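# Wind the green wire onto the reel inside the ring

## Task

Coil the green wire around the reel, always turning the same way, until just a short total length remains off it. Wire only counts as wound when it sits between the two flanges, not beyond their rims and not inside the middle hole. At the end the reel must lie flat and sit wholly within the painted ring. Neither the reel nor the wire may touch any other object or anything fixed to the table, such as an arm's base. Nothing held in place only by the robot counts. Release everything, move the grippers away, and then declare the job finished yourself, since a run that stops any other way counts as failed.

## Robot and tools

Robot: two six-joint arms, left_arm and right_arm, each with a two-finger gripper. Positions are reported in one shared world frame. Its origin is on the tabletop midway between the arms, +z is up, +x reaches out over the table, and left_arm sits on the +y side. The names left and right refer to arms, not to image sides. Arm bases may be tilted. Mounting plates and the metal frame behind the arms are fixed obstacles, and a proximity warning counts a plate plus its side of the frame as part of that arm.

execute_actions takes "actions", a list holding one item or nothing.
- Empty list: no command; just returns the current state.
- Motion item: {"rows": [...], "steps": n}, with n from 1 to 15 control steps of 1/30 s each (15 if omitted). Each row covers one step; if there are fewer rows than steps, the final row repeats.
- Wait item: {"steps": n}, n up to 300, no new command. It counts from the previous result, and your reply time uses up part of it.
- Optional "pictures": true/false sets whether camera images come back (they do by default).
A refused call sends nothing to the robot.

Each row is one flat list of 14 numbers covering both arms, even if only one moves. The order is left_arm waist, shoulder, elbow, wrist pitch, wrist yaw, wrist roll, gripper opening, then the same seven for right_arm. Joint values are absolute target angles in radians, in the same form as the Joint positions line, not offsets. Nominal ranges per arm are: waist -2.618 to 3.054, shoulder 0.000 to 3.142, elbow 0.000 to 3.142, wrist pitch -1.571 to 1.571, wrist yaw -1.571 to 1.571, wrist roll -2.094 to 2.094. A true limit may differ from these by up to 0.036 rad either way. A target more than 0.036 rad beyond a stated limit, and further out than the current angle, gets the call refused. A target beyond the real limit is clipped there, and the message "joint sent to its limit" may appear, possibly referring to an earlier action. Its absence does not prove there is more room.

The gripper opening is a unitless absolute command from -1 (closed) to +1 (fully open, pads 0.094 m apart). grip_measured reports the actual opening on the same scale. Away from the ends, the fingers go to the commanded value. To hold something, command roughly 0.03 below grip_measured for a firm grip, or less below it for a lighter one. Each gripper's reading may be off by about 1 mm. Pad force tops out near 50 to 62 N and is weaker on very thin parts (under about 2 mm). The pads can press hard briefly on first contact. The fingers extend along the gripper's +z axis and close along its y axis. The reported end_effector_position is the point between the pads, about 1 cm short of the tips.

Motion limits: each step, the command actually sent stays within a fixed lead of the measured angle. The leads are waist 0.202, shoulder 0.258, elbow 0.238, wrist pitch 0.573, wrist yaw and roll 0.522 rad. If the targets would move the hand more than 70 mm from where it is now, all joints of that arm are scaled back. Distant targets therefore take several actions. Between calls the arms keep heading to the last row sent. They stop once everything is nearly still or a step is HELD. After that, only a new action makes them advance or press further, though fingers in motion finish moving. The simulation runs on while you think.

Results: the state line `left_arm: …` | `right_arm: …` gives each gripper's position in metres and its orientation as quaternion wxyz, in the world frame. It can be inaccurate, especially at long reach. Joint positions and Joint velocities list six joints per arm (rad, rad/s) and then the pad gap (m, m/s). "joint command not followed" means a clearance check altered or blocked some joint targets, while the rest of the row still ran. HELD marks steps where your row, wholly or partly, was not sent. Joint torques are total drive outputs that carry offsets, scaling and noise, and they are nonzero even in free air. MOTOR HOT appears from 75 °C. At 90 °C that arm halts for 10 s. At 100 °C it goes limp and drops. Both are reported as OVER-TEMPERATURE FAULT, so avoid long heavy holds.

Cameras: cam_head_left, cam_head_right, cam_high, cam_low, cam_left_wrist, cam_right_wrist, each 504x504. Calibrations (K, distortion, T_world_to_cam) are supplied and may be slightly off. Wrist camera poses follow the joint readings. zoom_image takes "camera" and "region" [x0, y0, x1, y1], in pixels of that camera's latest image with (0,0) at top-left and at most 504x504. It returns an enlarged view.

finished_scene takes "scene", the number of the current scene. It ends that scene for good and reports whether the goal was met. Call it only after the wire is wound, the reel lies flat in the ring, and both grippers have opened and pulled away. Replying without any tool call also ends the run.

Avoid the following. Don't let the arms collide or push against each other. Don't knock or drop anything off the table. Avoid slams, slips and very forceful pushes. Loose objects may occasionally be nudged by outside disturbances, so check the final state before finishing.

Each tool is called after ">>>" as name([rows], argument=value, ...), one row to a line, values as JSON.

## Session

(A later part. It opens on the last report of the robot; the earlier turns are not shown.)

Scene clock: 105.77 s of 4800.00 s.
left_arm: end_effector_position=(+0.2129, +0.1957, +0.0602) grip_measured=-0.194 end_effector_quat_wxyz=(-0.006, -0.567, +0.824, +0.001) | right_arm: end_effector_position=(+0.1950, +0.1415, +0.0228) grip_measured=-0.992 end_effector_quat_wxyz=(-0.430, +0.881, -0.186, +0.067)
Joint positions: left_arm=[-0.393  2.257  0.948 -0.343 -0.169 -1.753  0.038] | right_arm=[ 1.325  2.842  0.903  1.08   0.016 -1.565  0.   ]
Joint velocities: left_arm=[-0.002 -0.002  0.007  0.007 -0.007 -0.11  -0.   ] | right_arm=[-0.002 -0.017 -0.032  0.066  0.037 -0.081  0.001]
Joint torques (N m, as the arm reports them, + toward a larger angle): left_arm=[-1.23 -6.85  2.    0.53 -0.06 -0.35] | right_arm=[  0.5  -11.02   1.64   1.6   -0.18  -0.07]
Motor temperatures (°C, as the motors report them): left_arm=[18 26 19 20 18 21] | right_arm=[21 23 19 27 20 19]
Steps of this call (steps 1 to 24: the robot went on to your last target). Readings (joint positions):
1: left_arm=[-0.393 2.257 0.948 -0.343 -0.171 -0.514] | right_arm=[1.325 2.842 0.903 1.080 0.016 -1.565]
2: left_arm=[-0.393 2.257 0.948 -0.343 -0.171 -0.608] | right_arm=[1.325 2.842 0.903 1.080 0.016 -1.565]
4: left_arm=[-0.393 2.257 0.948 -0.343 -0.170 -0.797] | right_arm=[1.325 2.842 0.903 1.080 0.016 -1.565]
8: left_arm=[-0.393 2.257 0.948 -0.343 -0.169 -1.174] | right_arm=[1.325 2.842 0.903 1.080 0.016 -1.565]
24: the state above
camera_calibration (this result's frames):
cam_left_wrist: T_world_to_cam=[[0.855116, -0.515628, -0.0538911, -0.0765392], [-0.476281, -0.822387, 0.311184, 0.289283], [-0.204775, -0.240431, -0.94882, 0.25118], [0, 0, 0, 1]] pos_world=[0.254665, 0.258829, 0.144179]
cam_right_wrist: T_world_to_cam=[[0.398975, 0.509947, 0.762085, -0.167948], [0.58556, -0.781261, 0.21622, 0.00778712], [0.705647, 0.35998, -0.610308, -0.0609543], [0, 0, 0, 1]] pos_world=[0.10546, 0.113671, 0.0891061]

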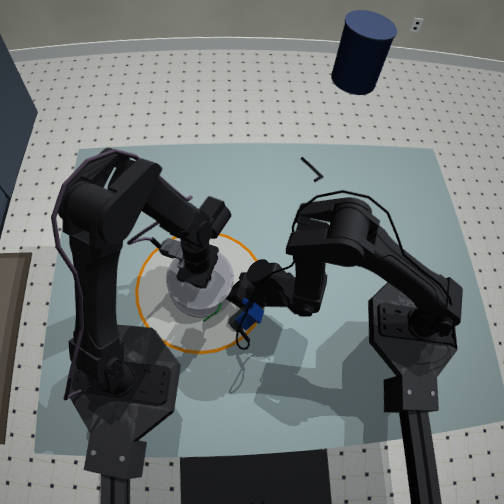

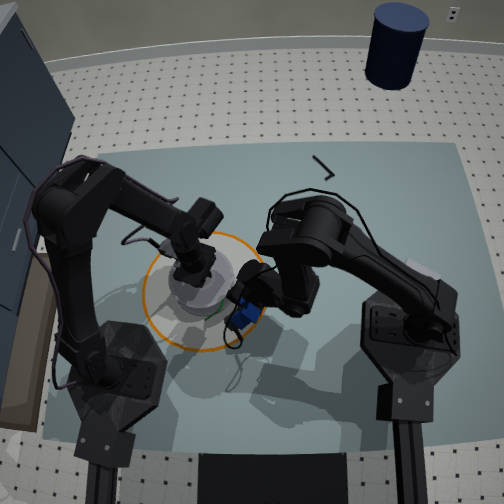

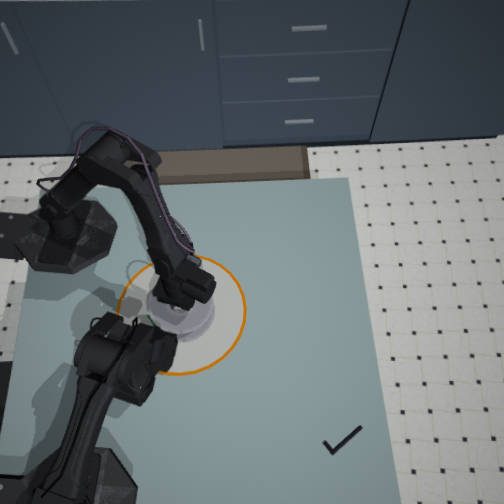

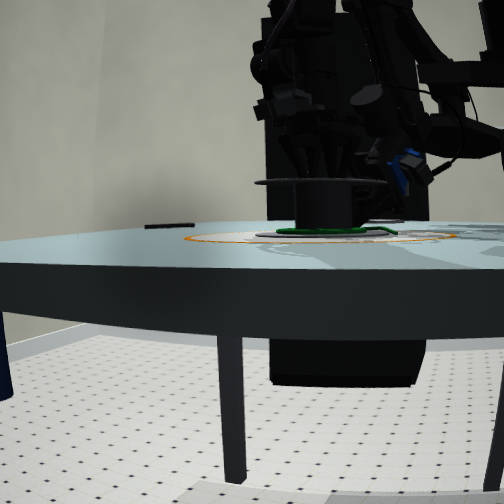

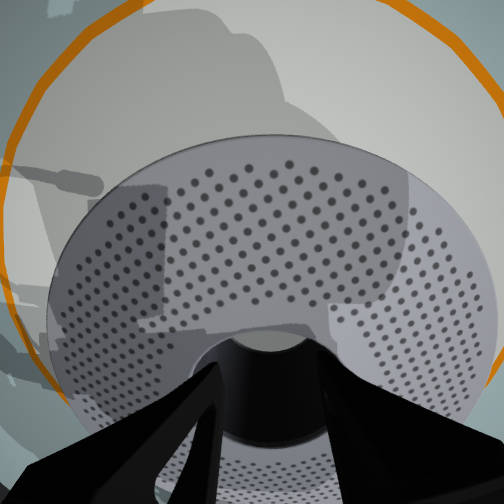

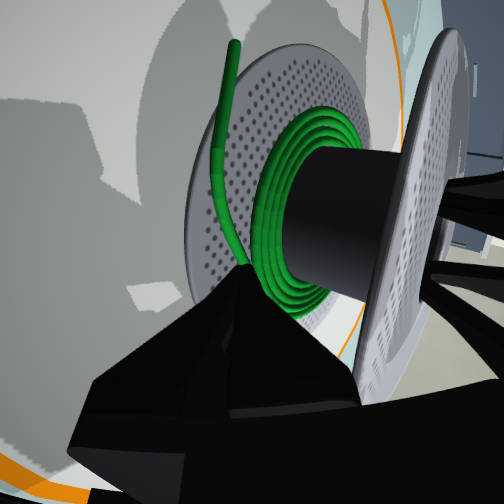

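>>> execute_actions([
  {"rows":[[-0.388,2.26,0.93,-0.33,-0.17,-1.8,-0.4,1.326,2.85,0.905,1.06,0,-1.57,-1],[-0.388,2.26,0.93,-0.33,-0.17,-1.8,-0.4,1.326,2.85,0.905,1.06,0,-1.57,-1],[-0.388,2.26,0.93,-0.33,-0.17,-1.8,-0.4,1.326,2.85,0.905,1.06,0,-1.57,-1],[-0.388,2.26,0.93,-0.33,-0.17,-1.8,-0.4,1.326,2.85,0.905,1.06,0,-1.57,-1],[-0.388,2.26,0.93,-0.33,-0.17,-0.2,-0.4,1.326,2.85,0.905,1.06,0,-1.57,-1]],"steps":15},
], pictures=false)

>>> execute_actions([
  {"steps":14},
], pictures=false)

>>> execute_actions([
  {"rows":[[-0.388,2.26,0.93,-0.33,-0.17,-0.22,-0.3,1.326,2.85,0.905,1.06,0,-1.57,-1],[-0.388,2.26,0.93,-0.33,-0.17,-0.22,-0.25,1.326,2.85,0.905,1.06,0,-1.57,-1],[-0.388,2.26,0.93,-0.33,-0.17,-0.22,-0.22,1.326,2.85,0.905,1.06,0,-1.57,-1],[-0.388,2.26,0.93,-0.33,-0.17,-0.22,-0.2,1.326,2.85,0.905,1.06,0,-1.57,-1],[-0.388,2.26,0.93,-0.33,-0.17,-0.22,-0.175,1.326,2.85,0.92,1.05,0,-1.57,-1],[-0.388,2.26,0.93,-0.33,-0.17,-0.22,-0.175,1.326,2.85,0.93,1.045,0,-1.57,-1],[-0.388,2.26,0.93,-0.33,-0.17,-0.22,-0.175,1.326,2.85,0.938,1.045,0,-1.57,-1],[-0.388,2.26,0.93,-0.33,-0.17,-0.35,-0.175,1.326,2.85,0.938,1.045,0,-1.57,-1],[-0.388,2.26,0.93,-0.33,-0.17,-1.5,-0.175,1.326,2.85,0.938,1.045,0,-1.57,-1]],"steps":15},
], pictures=false)

>>> execute_actions([
  {"steps":16},
])

Scene clock: 110.47 s of 4800.00 s.
left_arm: end_effector_position=(+0.2134, +0.1953, +0.0599) grip_measured=-0.398 end_effector_quat_wxyz=(-0.005, -0.088, +0.996, -0.003) | right_arm: end_effector_position=(+0.1950, +0.1415, +0.0228) grip_measured=-0.992 end_effector_quat_wxyz=(-0.430, +0.881, -0.186, +0.067)
Joint positions: left_arm=[-0.393  2.258  0.948 -0.339 -0.169 -0.723  0.028] | right_arm=[ 1.325  2.842  0.903  1.08   0.016 -1.565  0.   ]
Joint velocities: left_arm=[-0.007 -0.017  0.007 -0.081  0.051  2.85   0.   ] | right_arm=[-0.012 -0.002  0.002  0.022 -0.007 -0.022 -0.001]
Joint torques (N m, as the arm reports them, + toward a larger angle): left_arm=[-1.29 -7.02  2.1   0.49 -0.11  0.04] | right_arm=[  0.6  -10.98   1.58   1.6   -0.18  -0.08]
Motor temperatures (°C, as the motors report them): left_arm=[18 26 19 21 18 21] | right_arm=[21 23 19 27 20 19]
Steps of this call (steps 1 to 30: the robot went on to your last target; steps 31 to 100: nothing new was sent; then 0.87 s passed at rest; steps 101 to 115: all 15 steps of this action). Readings (joint positions):
101: left_arm=[-0.393 2.257 0.948 -0.342 -0.169 -1.771] | right_arm=[1.325 2.842 0.903 1.080 0.016 -1.565]
102: left_arm=[-0.393 2.258 0.948 -0.340 -0.169 -1.775] | right_arm=[1.325 2.842 0.903 1.080 0.016 -1.565]
104: left_arm=[-0.393 2.258 0.948 -0.340 -0.169 -1.781] | right_arm=[1.325 2.842 0.903 1.080 0.016 -1.565]
108: left_arm=[-0.393 2.258 0.948 -0.339 -0.169 -1.410] | right_arm=[1.325 2.842 0.903 1.080 0.016 -1.565]
115: the state above

Scene clock: 110.93 s of 4800.00 s.
left_arm: end_effector_position=(+0.2134, +0.1953, +0.0599) grip_measured=-0.398 end_effector_quat_wxyz=(-0.004, +0.158, +0.988, -0.004) | right_arm: end_effector_position=(+0.1950, +0.1415, +0.0228) grip_measured=-0.992 end_effector_quat_wxyz=(-0.430, +0.881, -0.186, +0.067)
Joint positions: left_arm=[-0.393  2.258  0.948 -0.339 -0.169 -0.231  0.028] | right_arm=[ 1.325  2.842  0.903  1.08   0.016 -1.565  0.   ]
Joint velocities: left_arm=[-0.002 -0.007 -0.002 -0.022  0.037  0.154  0.001] | right_arm=[-0.017 -0.002  0.022 -0.022 -0.022 -0.11  -0.001]
Joint torques (N m, as the arm reports them, + toward a larger angle): left_arm=[-1.44 -6.96  2.05  0.49 -0.04  0.06] | right_arm=[  0.57 -11.     1.6    1.59  -0.18  -0.07]
Motor temperatures (°C, as the motors report them): left_arm=[18 26 19 21 18 21] | right_arm=[21 23 19 27 20 19]
Steps of this call (steps 1 to 14: the robot went on to your last target). Readings (joint positions):
1: left_arm=[-0.393 2.258 0.948 -0.339 -0.169 -0.624] | right_arm=[1.325 2.842 0.903 1.080 0.016 -1.565]
2: left_arm=[-0.393 2.258 0.948 -0.339 -0.169 -0.541] | right_arm=[1.325 2.842 0.903 1.080 0.016 -1.565]
4: left_arm=[-0.393 2.258 0.948 -0.339 -0.169 -0.420] | right_arm=[1.325 2.842 0.903 1.080 0.016 -1.565]
8: left_arm=[-0.393 2.258 0.948 -0.339 -0.169 -0.295] | right_arm=[1.325 2.842 0.903 1.080 0.016 -1.565]
14: the state above

Scene clock: 111.43 s of 4800.00 s.
left_arm: end_effector_position=(+0.2128, +0.1959, +0.0601) grip_measured=-0.198 end_effector_quat_wxyz=(-0.006, -0.168, +0.986, -0.001) | right_arm: end_effector_position=(+0.1950, +0.1413, +0.0226) grip_measured=-0.992 end_effector_quat_wxyz=(-0.429, +0.881, -0.186, +0.067)
Joint positions: left_arm=[-0.393  2.257  0.948 -0.343 -0.17  -0.886  0.038] | right_arm=[ 1.325  2.842  0.903  1.079  0.016 -1.565  0.   ]
Joint velocities: left_arm=[-0.012 -0.027  0.002  0.007 -0.022 -2.689  0.   ] | right_arm=[ 0.002  0.007  0.002  0.007 -0.022 -0.007 -0.   ]
Joint torques (N m, as the arm reports them, + toward a larger angle): left_arm=[-1.16 -6.85  2.02  0.61 -0.03 -0.23] | right_arm=[  0.59 -10.9    3.82   1.45  -0.14  -0.07]
Motor temperatures (°C, as the motors report them): left_arm=[18 26 19 21 18 21] | right_arm=[21 23 19 27 20 19]
Steps of this call (steps 1 to 15: all 15 steps of this action). Readings (joint positions):
1: left_arm=[-0.393 2.258 0.948 -0.339 -0.169 -0.229] | right_arm=[1.325 2.842 0.903 1.080 0.016 -1.565]
2: left_arm=[-0.393 2.258 0.948 -0.339 -0.169 -0.229] | right_arm=[1.325 2.842 0.903 1.080 0.016 -1.565]
4: left_arm=[-0.393 2.258 0.948 -0.340 -0.170 -0.229] | right_arm=[1.325 2.842 0.903 1.080 0.016 -1.565]
8: left_arm=[-0.393 2.257 0.948 -0.342 -0.170 -0.242] | right_arm=[1.325 2.842 0.903 1.079 0.016 -1.565]
15: the state above

Scene clock: 111.97 s of 4800.00 s.
left_arm: end_effector_position=(+0.2129, +0.1959, +0.0602) grip_measured=-0.197 end_effector_quat_wxyz=(-0.006, -0.441, +0.898, +0.001) | right_arm: end_effector_position=(+0.1950, +0.1413, +0.0226) grip_measured=-0.992 end_effector_quat_wxyz=(-0.429, +0.881, -0.186, +0.067)
Joint positions: left_arm=[-0.393  2.257  0.948 -0.343 -0.17  -1.461  0.038] | right_arm=[ 1.325  2.842  0.903  1.079  0.016 -1.565  0.   ]
Joint velocities: left_arm=[-0.012 -0.007  0.007 -0.095  0.022 -0.125  0.   ] | right_arm=[ 0.007 -0.007 -0.012  0.007 -0.081  0.022 -0.   ]
Joint torques (N m, as the arm reports them, + toward a larger angle): left_arm=[-1.22 -6.87  2.14  0.56 -0.06 -0.29] | right_arm=[  0.57 -11.     3.9    1.46  -0.19  -0.06]
Motor temperatures (°C, as the motors report them): left_arm=[18 26 19 21 18 21] | right_arm=[21 23 19 27 20 19]
Steps of this call (steps 1 to 16: the robot went on to your last target). Readings (joint positions):
1: left_arm=[-0.393 2.257 0.948 -0.343 -0.170 -0.981] | right_arm=[1.325 2.842 0.903 1.079 0.016 -1.565]
2: left_arm=[-0.393 2.257 0.948 -0.343 -0.170 -1.076] | right_arm=[1.325 2.842 0.903 1.079 0.016 -1.565]
4: left_arm=[-0.393 2.257 0.948 -0.343 -0.170 -1.221] | right_arm=[1.325 2.842 0.903 1.079 0.016 -1.565]
8: left_arm=[-0.393 2.257 0.948 -0.343 -0.170 -1.373] | right_arm=[1.325 2.842 0.903 1.079 0.016 -1.565]
16: the state above
camera_calibration (this result's frames):
cam_left_wrist: T_world_to_cam=[[0.670621, -0.740013, -0.0514535, 0.00663375], [-0.693066, -0.649781, 0.31216, 0.301691], [-0.264436, -0.17368, -0.948635, 0.25083], [0, 0, 0, 1]] pos_world=[0.270972, 0.244506, 0.144112]
cam_right_wrist: T_world_to_cam=[[0.39926, 0.510735, 0.761408, -0.167828], [0.585415, -0.781152, 0.217005, 0.00769267], [0.705607, 0.359098, -0.610874, -0.0608699], [0, 0, 0, 1]] pos_world=[0.105454, 0.113583, 0.0889323]

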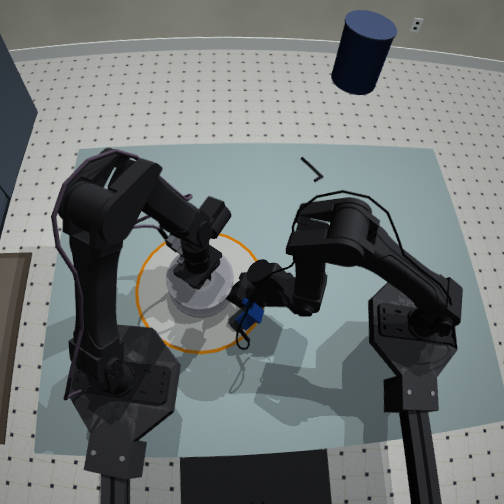

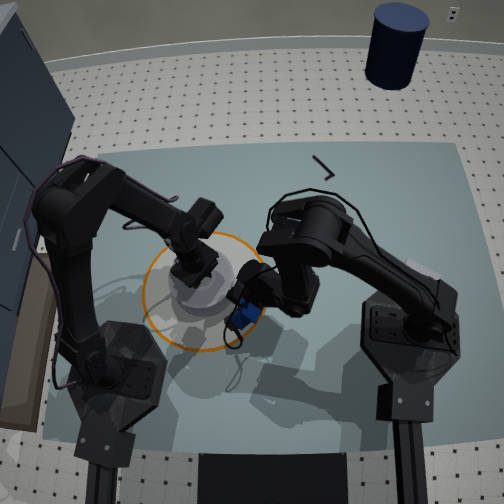

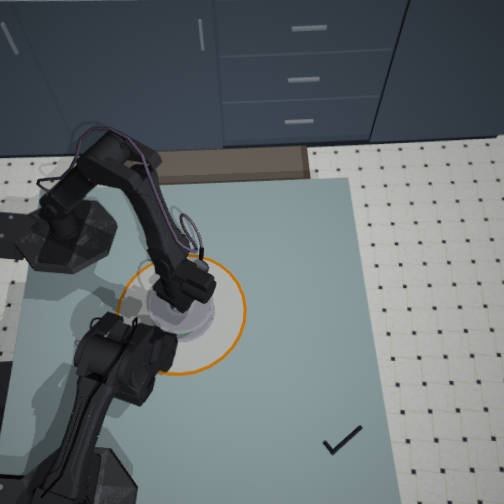

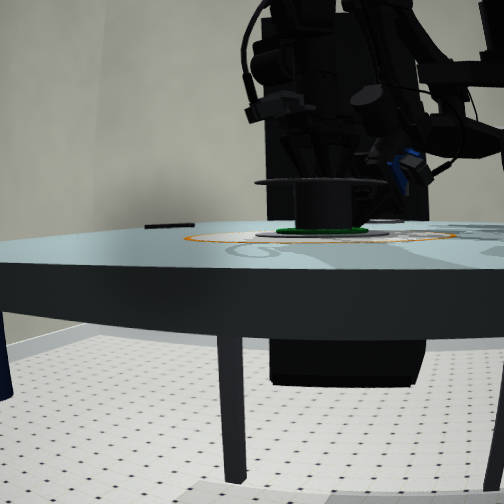

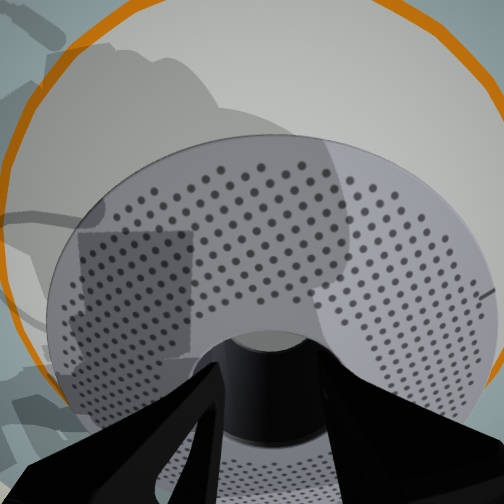

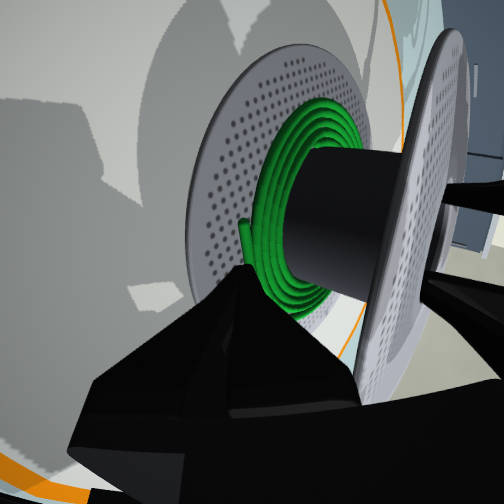

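Withdraw slowly (slide out, then A, then pre).

>>> execute_actions([
  {"rows":[[-0.388,2.26,0.93,-0.33,-0.17,-1.5,-0.175,1.326,2.845,0.88,1.095,0,-1.57,-1],[-0.388,2.26,0.93,-0.33,-0.17,-1.5,-0.175,1.326,2.84,0.87,1.105,0,-1.57,-1],[-0.388,2.26,0.93,-0.33,-0.17,-1.5,-0.175,1.326,2.84,0.86,1.115,0,-1.57,-1],[-0.388,2.26,0.93,-0.33,-0.17,-1.5,-0.175,1.326,2.84,0.85,1.125,0,-1.57,-1],[-0.388,2.26,0.93,-0.33,-0.17,-1.5,-0.175,1.326,2.84,0.84,1.135,0,-1.57,-1],[-0.388,2.26,0.93,-0.33,-0.17,-1.5,-0.175,1.326,2.84,0.83,1.145,0,-1.57,-1],[-0.388,2.26,0.93,-0.33,-0.17,-1.5,-0.175,1.326,2.83,0.82,1.15,0,-1.57,-1],[-0.388,2.26,0.93,-0.33,-0.17,-1.5,-0.175,1.326,2.82,0.81,1.15,0,-1.57,-1],[-0.388,2.26,0.93,-0.33,-0.17,-1.5,-0.175,1.326,2.81,0.8,1.15,0,-1.57,-1],[-0.388,2.26,0.93,-0.33,-0.17,-1.5,-0.175,1.326,2.8,0.79,1.15,0,-1.57,-1],[-0.388,2.26,0.93,-0.33,-0.17,-1.5,-0.175,1.326,2.79,0.78,1.14,0,-1.57,-1],[-0.388,2.26,0.93,-0.33,-0.17,-1.5,-0.175,1.326,2.78,0.765,1.12,0,-1.57,-1],[-0.388,2.26,0.93,-0.33,-0.17,-1.5,-0.175,1.326,2.76,0.75,1.08,0,-1.57,-1],[-0.388,2.26,0.93,-0.33,-0.17,-1.5,-0.175,1.326,2.74,0.74,1.04,0,-1.57,-1],[-0.388,2.26,0.93,-0.33,-0.17,-1.5,-0.175,1.326,2.72,0.73,1.0,0,-1.57,-1]],"steps":15},
], pictures=false)

>>> execute_actions([
  {"rows":[[-0.388,2.26,0.93,-0.33,-0.17,-1.5,-0.175,1.326,2.69,0.72,0.94,0,-1.57,-1],[-0.388,2.26,0.93,-0.33,-0.17,-1.5,-0.175,1.326,2.66,0.71,0.88,0,-1.57,-1],[-0.388,2.26,0.93,-0.33,-0.17,-1.5,-0.175,1.326,2.63,0.7,0.82,0,-1.57,-1],[-0.388,2.26,0.93,-0.33,-0.17,-1.5,-0.175,1.326,2.6,0.69,0.76,0,-1.57,-1],[-0.388,2.26,0.93,-0.33,-0.17,-1.5,-0.175,1.326,2.57,0.68,0.7,0,-1.57,-1],[-0.388,2.26,0.93,-0.33,-0.17,-1.5,-0.175,1.326,2.54,0.67,0.65,0,-1.57,-1],[-0.388,2.26,0.93,-0.33,-0.17,-1.5,-0.175,1.326,2.51,0.66,0.6,0,-1.57,-1],[-0.388,2.26,0.93,-0.33,-0.17,-1.5,-0.175,1.326,2.47,0.66,0.6,0,-1.57,-1]],"steps":15},
])

Scene clock: 122.00 s of 4800.00 s.
left_arm: end_effector_position=(+0.2129, +0.1959, +0.0602) grip_measured=-0.197 end_effector_quat_wxyz=(-0.006, -0.448, +0.894, +0.001) | right_arm: end_effector_position=(+0.1823, +0.1095, +0.0257) grip_measured=-0.992 end_effector_quat_wxyz=(-0.406, +0.892, -0.188, +0.062)
Joint positions: left_arm=[-0.393  2.257  0.948 -0.343 -0.17  -1.478  0.038] | right_arm=[ 1.325  2.784  0.772  1.1    0.015 -1.565  0.   ]
Joint velocities: left_arm=[ 0.007  0.007  0.007 -0.007 -0.037  0.007 -0.001] | right_arm=[-0.017 -0.535 -0.364 -0.652  0.037 -0.037 -0.001]
Joint torques (N m, as the arm reports them, + toward a larger angle): left_arm=[-1.22 -6.96  2.17  0.52 -0.02 -0.22] | right_arm=[  0.55 -13.76  -0.13   1.7   -0.16  -0.07]
Motor temperatures (°C, as the motors report them): left_arm=[18 26 19 21 18 21] | right_arm=[21 23 19 27 20 19]
Steps of this call (steps 1 to 30: the robot went on to your last target; steps 31 to 100: nothing new was sent; then 6.20 s passed at rest; steps 101 to 115: all 15 steps of this action). Readings (joint positions):
101: left_arm=[-0.393 2.257 0.948 -0.343 -0.170 -1.478] | right_arm=[1.325 2.842 0.903 1.080 0.016 -1.565]
102: left_arm=[-0.393 2.257 0.948 -0.343 -0.170 -1.478] | right_arm=[1.325 2.842 0.903 1.081 0.016 -1.565]
104: left_arm=[-0.393 2.257 0.948 -0.343 -0.170 -1.478] | right_arm=[1.325 2.842 0.896 1.093 0.016 -1.565]
108: left_arm=[-0.393 2.257 0.948 -0.343 -0.170 -1.478] | right_arm=[1.325 2.842 0.856 1.125 0.016 -1.565]
115: the state above

Scene clock: 122.50 s of 4800.00 s.
left_arm: end_effector_position=(+0.2129, +0.1959, +0.0602) grip_measured=-0.197 end_effector_quat_wxyz=(-0.006, -0.448, +0.894, +0.001) | right_arm: end_effector_position=(+0.1694, +0.0738, +0.0546) grip_measured=-0.992 end_effector_quat_wxyz=(-0.305, +0.932, -0.192, +0.042)
Joint positions: left_arm=[-0.393  2.257  0.948 -0.343 -0.17  -1.478  0.038] | right_arm=[ 1.325  2.483  0.685  0.665  0.015 -1.565  0.   ]
Joint velocities: left_arm=[ 0.017 -0.002 -0.022 -0.037 -0.007 -0.022  0.   ] | right_arm=[-0.002 -0.022 -0.002 -0.374  0.022  0.095  0.   ]
Joint torques (N m, as the arm reports them, + toward a larger angle): left_arm=[-1.32 -6.9   2.06  0.58 -0.06 -0.26] | right_arm=[  0.55 -10.94   0.07   1.33  -0.18  -0.06]
Motor temperatures (°C, as the motors report them): left_arm=[18 26 19 21 18 21] | right_arm=[21 23 19 27 20 19]
Steps of this call (steps 1 to 15: all 15 steps of this action). Readings (joint positions):
1: left_arm=[-0.393 2.257 0.948 -0.343 -0.170 -1.478] | right_arm=[1.325 2.763 0.760 1.074 0.015 -1.565]
2: left_arm=[-0.393 2.257 0.948 -0.343 -0.170 -1.478] | right_arm=[1.325 2.739 0.749 1.040 0.015 -1.565]
4: left_arm=[-0.393 2.257 0.948 -0.343 -0.170 -1.478] | right_arm=[1.325 2.682 0.729 0.960 0.015 -1.565]
8: left_arm=[-0.393 2.257 0.948 -0.343 -0.170 -1.478] | right_arm=[1.325 2.553 0.695 0.782 0.015 -1.565]
15: the state above
camera_calibration (this result's frames):
cam_left_wrist: T_world_to_cam=[[0.683221, -0.728384, -0.0516319, 0.00168438], [-0.681791, -0.661639, 0.312081, 0.301618], [-0.261477, -0.178018, -0.948651, 0.251051], [0, 0, 0, 1]] pos_world=[0.270134, 0.245481, 0.144117]
cam_right_wrist: T_world_to_cam=[[0.45891, 0.685585, 0.565133, -0.159767], [0.624306, -0.701395, 0.343928, -0.0564229], [0.632173, 0.194984, -0.749892, 0.0330817], [0, 0, 0, 1]] pos_world=[0.0876304, 0.0635085, 0.134502]

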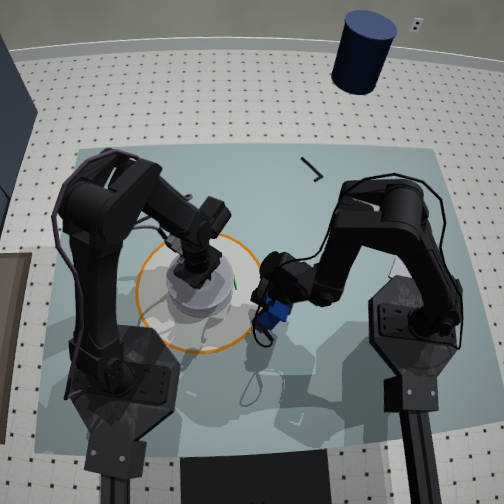

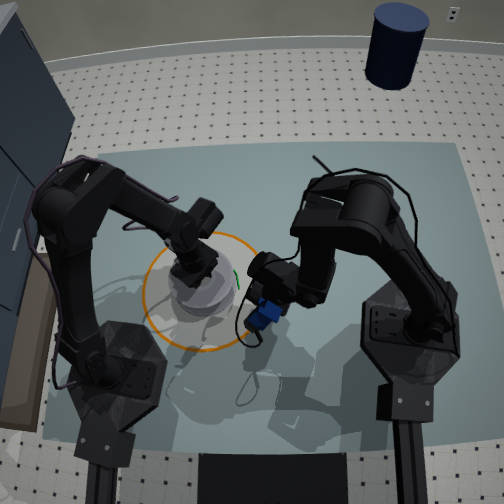

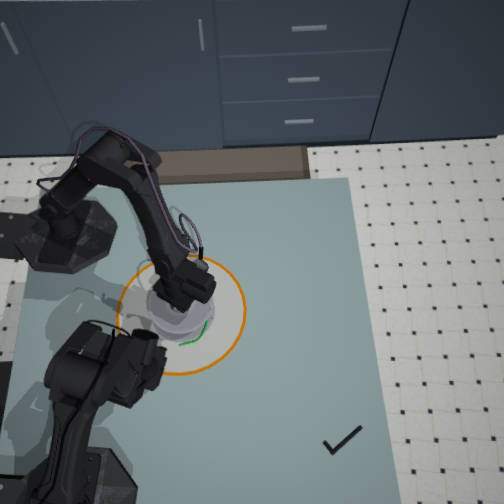

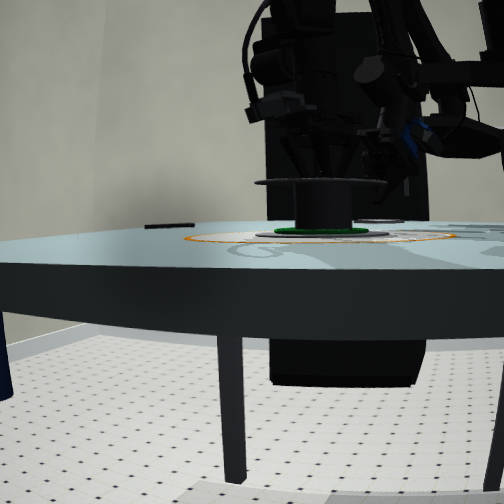

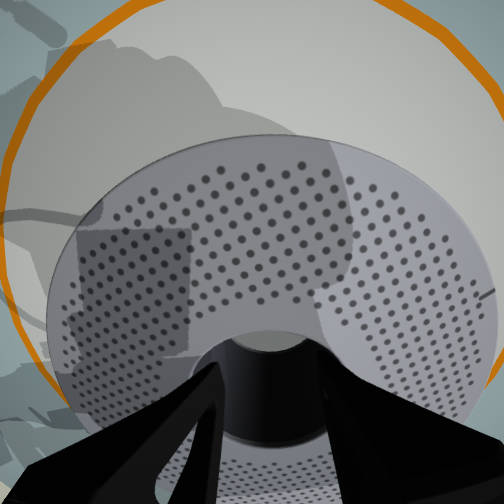

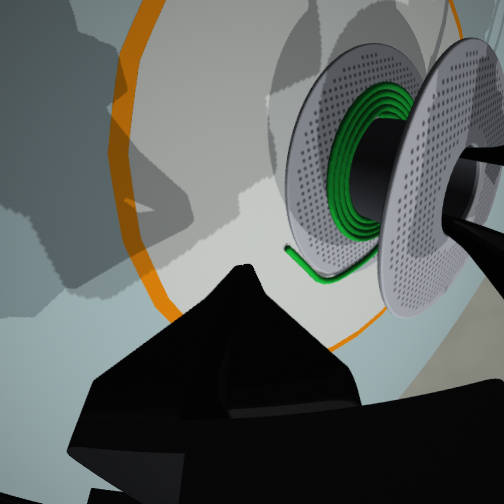

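Similar to scene 1's passing result. Release and retract.

>>> execute_actions([
  {"rows":[[-0.388,2.26,0.93,-0.33,-0.17,-1.48,-0.5,1.3,2.4,0.66,0.5,0,-1.57,-1],[-0.388,2.26,0.93,-0.33,-0.17,-1.48,-0.8,1.25,2.33,0.66,0.42,0,-1.57,-1],[-0.388,2.26,0.93,-0.33,-0.17,-1.48,-1,1.2,2.26,0.66,0.35,0,-1.57,-1],[-0.388,2.26,0.93,-0.33,-0.17,-1.48,-1,1.12,2.19,0.66,0.28,0,-1.57,-1],[-0.388,2.26,0.93,-0.33,-0.17,-1.48,-1,1.04,2.12,0.66,0.2,0,-1.57,-1],[-0.388,2.26,0.93,-0.33,-0.17,-1.48,-1,0.96,2.05,0.66,0.12,0,-1.57,-1],[-0.388,2.26,0.93,-0.35,-0.17,-1.48,-1,0.88,1.98,0.66,0.05,0,-1.57,-1],[-0.39,2.23,0.95,-0.38,-0.17,-1.48,-1,0.8,1.9,0.66,0,0,-1.57,-1],[-0.395,2.2,0.95,-0.41,-0.17,-1.48,-1,0.72,1.82,0.66,0,0,-1.57,-1],[-0.4,2.17,0.95,-0.44,-0.17,-1.48,-1,0.64,1.74,0.66,0,0,-1.57,-1],[-0.405,2.14,0.95,-0.47,-0.17,-1.48,-1,0.56,1.66,0.66,0,0,-1.57,-1],[-0.41,2.11,0.95,-0.5,-0.17,-1.48,-1,0.48,1.58,0.66,0,0,-1.57,-1],[-0.41,2.08,0.95,-0.53,-0.17,-1.48,-1,0.4,1.5,0.66,0,0,-1.57,-1],[-0.41,2.04,0.95,-0.57,-0.17,-1.48,-1,0.3,1.4,0.66,0,0,-1.57,-1],[-0.41,2.0,0.95,-0.6,-0.17,-1.48,-1,0.2,1.3,0.66,0,0,-1.57,-1]],"steps":15},
], pictures=false)

>>> execute_actions([
  {"rows":[[-0.41,1.93,0.95,-0.65,-0.17,-1.48,-1,0.2,1.3,0.66,0,0,-1.57,-1],[-0.4,1.85,0.95,-0.7,-0.17,-1.48,-1,0.2,1.3,0.66,0,0,-1.57,-1],[-0.35,1.77,0.95,-0.75,-0.17,-1.48,-1,0.2,1.3,0.66,0,0,-1.57,-1],[-0.3,1.69,0.95,-0.8,-0.17,-1.48,-1,0.2,1.3,0.66,0,0,-1.57,-1],[-0.2,1.6,0.95,-0.85,-0.17,-1.48,-1,0.2,1.3,0.66,0,0,-1.57,-1],[-0.1,1.5,0.95,-0.9,-0.17,-1.48,-1,0.2,1.3,0.66,0,0,-1.57,-1],[0,1.4,0.95,-0.9,-0.17,-1.48,-1,0.2,1.3,0.66,0,0,-1.57,-1],[0.2,1.2,0.95,-0.9,-0.17,-1.48,-1,0.2,1.3,0.66,0,0,-1.57,-1]],"steps":15},
], pictures=false)

>>> execute_actions([
  {"steps":15},
])

Scene clock: 129.80 s of 4800.00 s.
left_arm: end_effector_position=(+0.2207, +0.2009, +0.1068) grip_measured=-0.990 end_effector_quat_wxyz=(+0.004, -0.451, +0.892, -0.014) | right_arm: end_effector_position=(+0.3929, -0.1137, +0.2685) grip_measured=-0.992 end_effector_quat_wxyz=(-0.396, +0.744, -0.513, +0.163)
Joint positions: left_arm=[-0.393  2.093  0.948 -0.472 -0.17  -1.478  0.   ] | right_arm=[ 0.576  1.603  0.669  0.133  0.003 -1.565  0.   ]
Joint velocities: left_arm=[-0.012 -1.126 -0.007 -0.755 -0.022  0.007  0.001] | right_arm=[-1.673 -1.849 -0.002 -0.403 -0.081 -0.007 -0.   ]
Joint torques (N m, as the arm reports them, + toward a larger angle): left_arm=[-2.95 -8.5   4.46  0.22 -0.02 -0.03] | right_arm=[ 1.63 -8.07  4.96  1.28 -0.08 -0.07]
Motor temperatures (°C, as the motors report them): left_arm=[18 26 19 21 18 21] | right_arm=[21 23 19 27 20 19]
Steps of this call (steps 1 to 30: the robot went on to your last target; steps 31 to 100: nothing new was sent; then 3.47 s passed at rest; steps 101 to 115: all 15 steps of this action). Readings (joint positions):
101: left_arm=[-0.393 2.257 0.948 -0.342 -0.170 -1.478] | right_arm=[1.323 2.477 0.685 0.611 0.014 -1.565]
102: left_arm=[-0.393 2.257 0.948 -0.341 -0.170 -1.478] | right_arm=[1.314 2.455 0.683 0.575 0.011 -1.565]
104: left_arm=[-0.393 2.258 0.948 -0.341 -0.170 -1.478] | right_arm=[1.254 2.361 0.671 0.472 0.002 -1.565]
108: left_arm=[-0.393 2.257 0.948 -0.342 -0.170 -1.478] | right_arm=[1.008 2.084 0.669 0.287 -0.001 -1.565]
115: the state above

Scene clock: 130.30 s of 4800.00 s.
left_arm: end_effector_position=(+0.2522, +0.4134, +0.3127) grip_measured=-0.990 end_effector_quat_wxyz=(-0.168, +0.701, -0.675, +0.157) | right_arm: end_effector_position=(+0.4207, -0.2791, +0.3340) grip_measured=-0.992 end_effector_quat_wxyz=(-0.403, +0.597, -0.637, +0.276)
Joint positions: left_arm=[ 0.188  1.2    0.948 -0.809 -0.174 -1.478  0.   ] | right_arm=[ 0.19   1.299  0.669  0.035  0.017 -1.565  0.   ]
Joint velocities: left_arm=[ 0.842 -0.628 -0.012 -0.388 -0.242  0.051 -0.   ] | right_arm=[ 0.007 -0.022 -0.017 -0.081  0.051  0.066 -0.001]
Joint torques (N m, as the arm reports them, + toward a larger angle): left_arm=[-4.32  0.16  7.01  0.99  0.38  0.02] | right_arm=[ 1.7  -4.61  5.72  1.63 -0.32 -0.07]
Motor temperatures (°C, as the motors report them): left_arm=[18 26 19 21 18 21] | right_arm=[21 23 19 27 20 19]
Steps of this call (steps 1 to 15: all 15 steps of this action). Readings (joint positions):
1: left_arm=[-0.393 2.049 0.948 -0.499 -0.169 -1.478] | right_arm=[0.517 1.539 0.669 0.123 0.003 -1.565]
2: left_arm=[-0.393 1.997 0.948 -0.533 -0.169 -1.478] | right_arm=[0.458 1.476 0.669 0.115 0.003 -1.565]
4: left_arm=[-0.379 1.864 0.948 -0.607 -0.164 -1.478] | right_arm=[0.325 1.368 0.669 0.104 0.001 -1.565]
8: left_arm=[-0.214 1.589 0.948 -0.705 -0.157 -1.478] | right_arm=[0.185 1.299 0.669 0.092 0.020 -1.565]
15: the state above

Scene clock: 130.80 s of 4800.00 s.
left_arm: end_effector_position=(+0.2354, +0.4176, +0.3057) grip_measured=-0.990 end_effector_quat_wxyz=(-0.145, +0.710, -0.677, +0.133) | right_arm: end_effector_position=(+0.4193, -0.2788, +0.3319) grip_measured=-0.992 end_effector_quat_wxyz=(-0.400, +0.599, -0.638, +0.273)
Joint positions: left_arm=[ 0.21   1.195  0.948 -0.88  -0.175 -1.478  0.   ] | right_arm=[ 0.19   1.299  0.669  0.025  0.017 -1.565  0.   ]
Joint velocities: left_arm=[-0.007 -0.007  0.002  0.051  0.051 -0.037 -0.   ] | right_arm=[-0.012 -0.007  0.002 -0.037 -0.066 -0.007  0.   ]
Joint torques (N m, as the arm reports them, + toward a larger angle): left_arm=[-1.5  -2.26  7.02  0.99  0.08  0.  ] | right_arm=[ 1.72 -4.6   5.72  1.61 -0.28 -0.08]
Motor temperatures (°C, as the motors report them): left_arm=[18 26 19 21 18 21] | right_arm=[21 23 19 27 21 19]
Steps of this call (steps 1 to 15: the robot went on to your last target). Readings (joint positions):
1: left_arm=[0.207 1.187 0.948 -0.822 -0.179 -1.478] | right_arm=[0.190 1.299 0.669 0.033 0.017 -1.565]
2: left_arm=[0.210 1.186 0.948 -0.834 -0.180 -1.478] | right_arm=[0.190 1.299 0.669 0.031 0.017 -1.565]
4: left_arm=[0.210 1.192 0.948 -0.853 -0.177 -1.478] | right_arm=[0.190 1.299 0.669 0.028 0.017 -1.565]
8: left_arm=[0.210 1.195 0.948 -0.872 -0.175 -1.478] | right_arm=[0.190 1.299 0.669 0.026 0.017 -1.565]
15: the state above
camera_calibration (this result's frames):
cam_left_wrist: T_world_to_cam=[[0.933101, -0.132047, 0.334494, -0.265446], [-0.211165, -0.95409, 0.212421, 0.428895], [0.291088, -0.268844, -0.918145, 0.427805], [0, 0, 0, 1]] pos_world=[0.213727, 0.489166, 0.390471]
cam_right_wrist: T_world_to_cam=[[0.554993, -0.268184, 0.787439, -0.569435], [-0.484795, -0.873511, 0.0441888, -0.0386022], [0.675986, -0.406271, -0.614806, -0.0789815], [0, 0, 0, 1]] pos_world=[0.350709, -0.218521, 0.401543]

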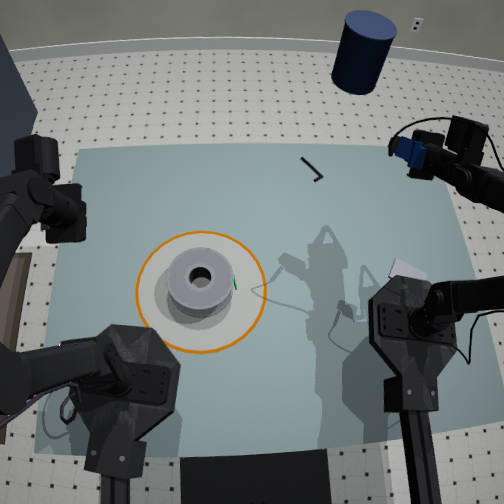

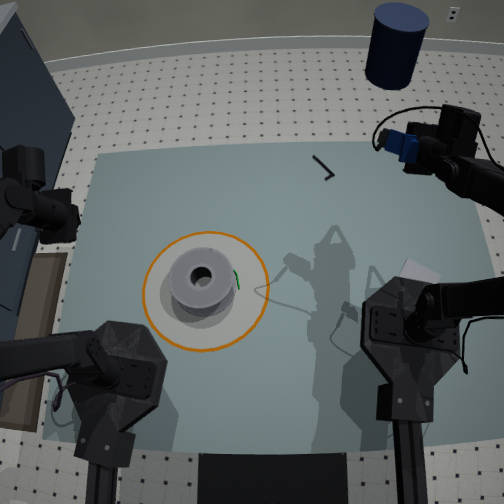

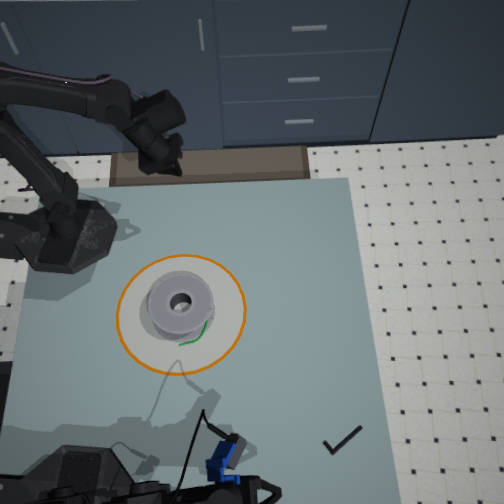

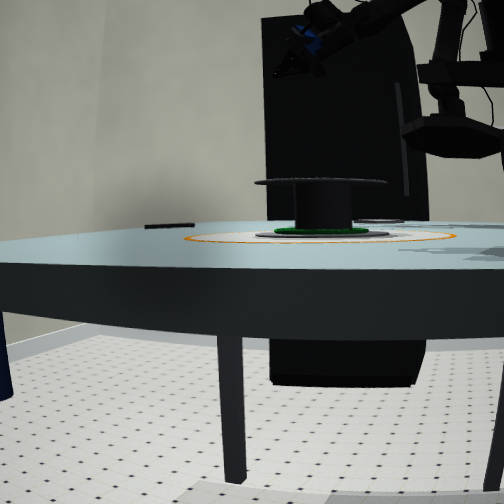

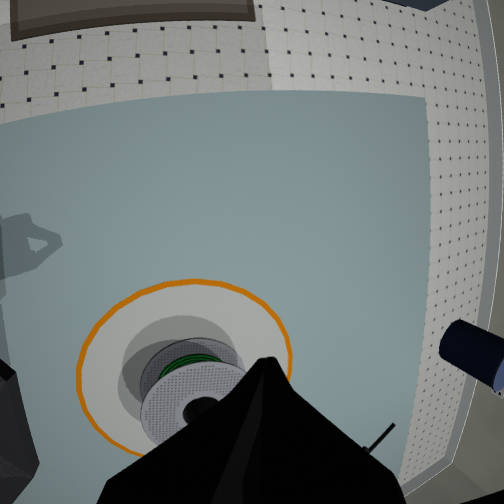

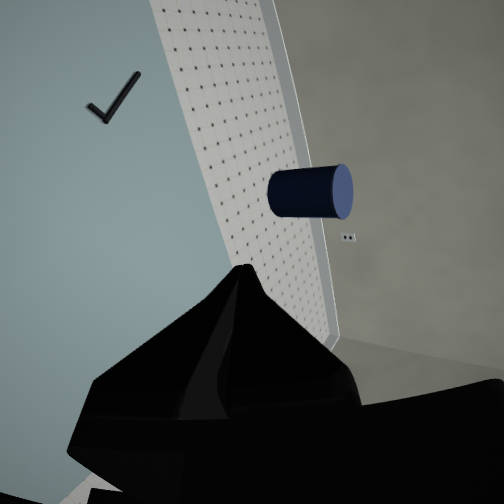

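>>> finished_scene(scene=2)

The scene is finished: the task was done.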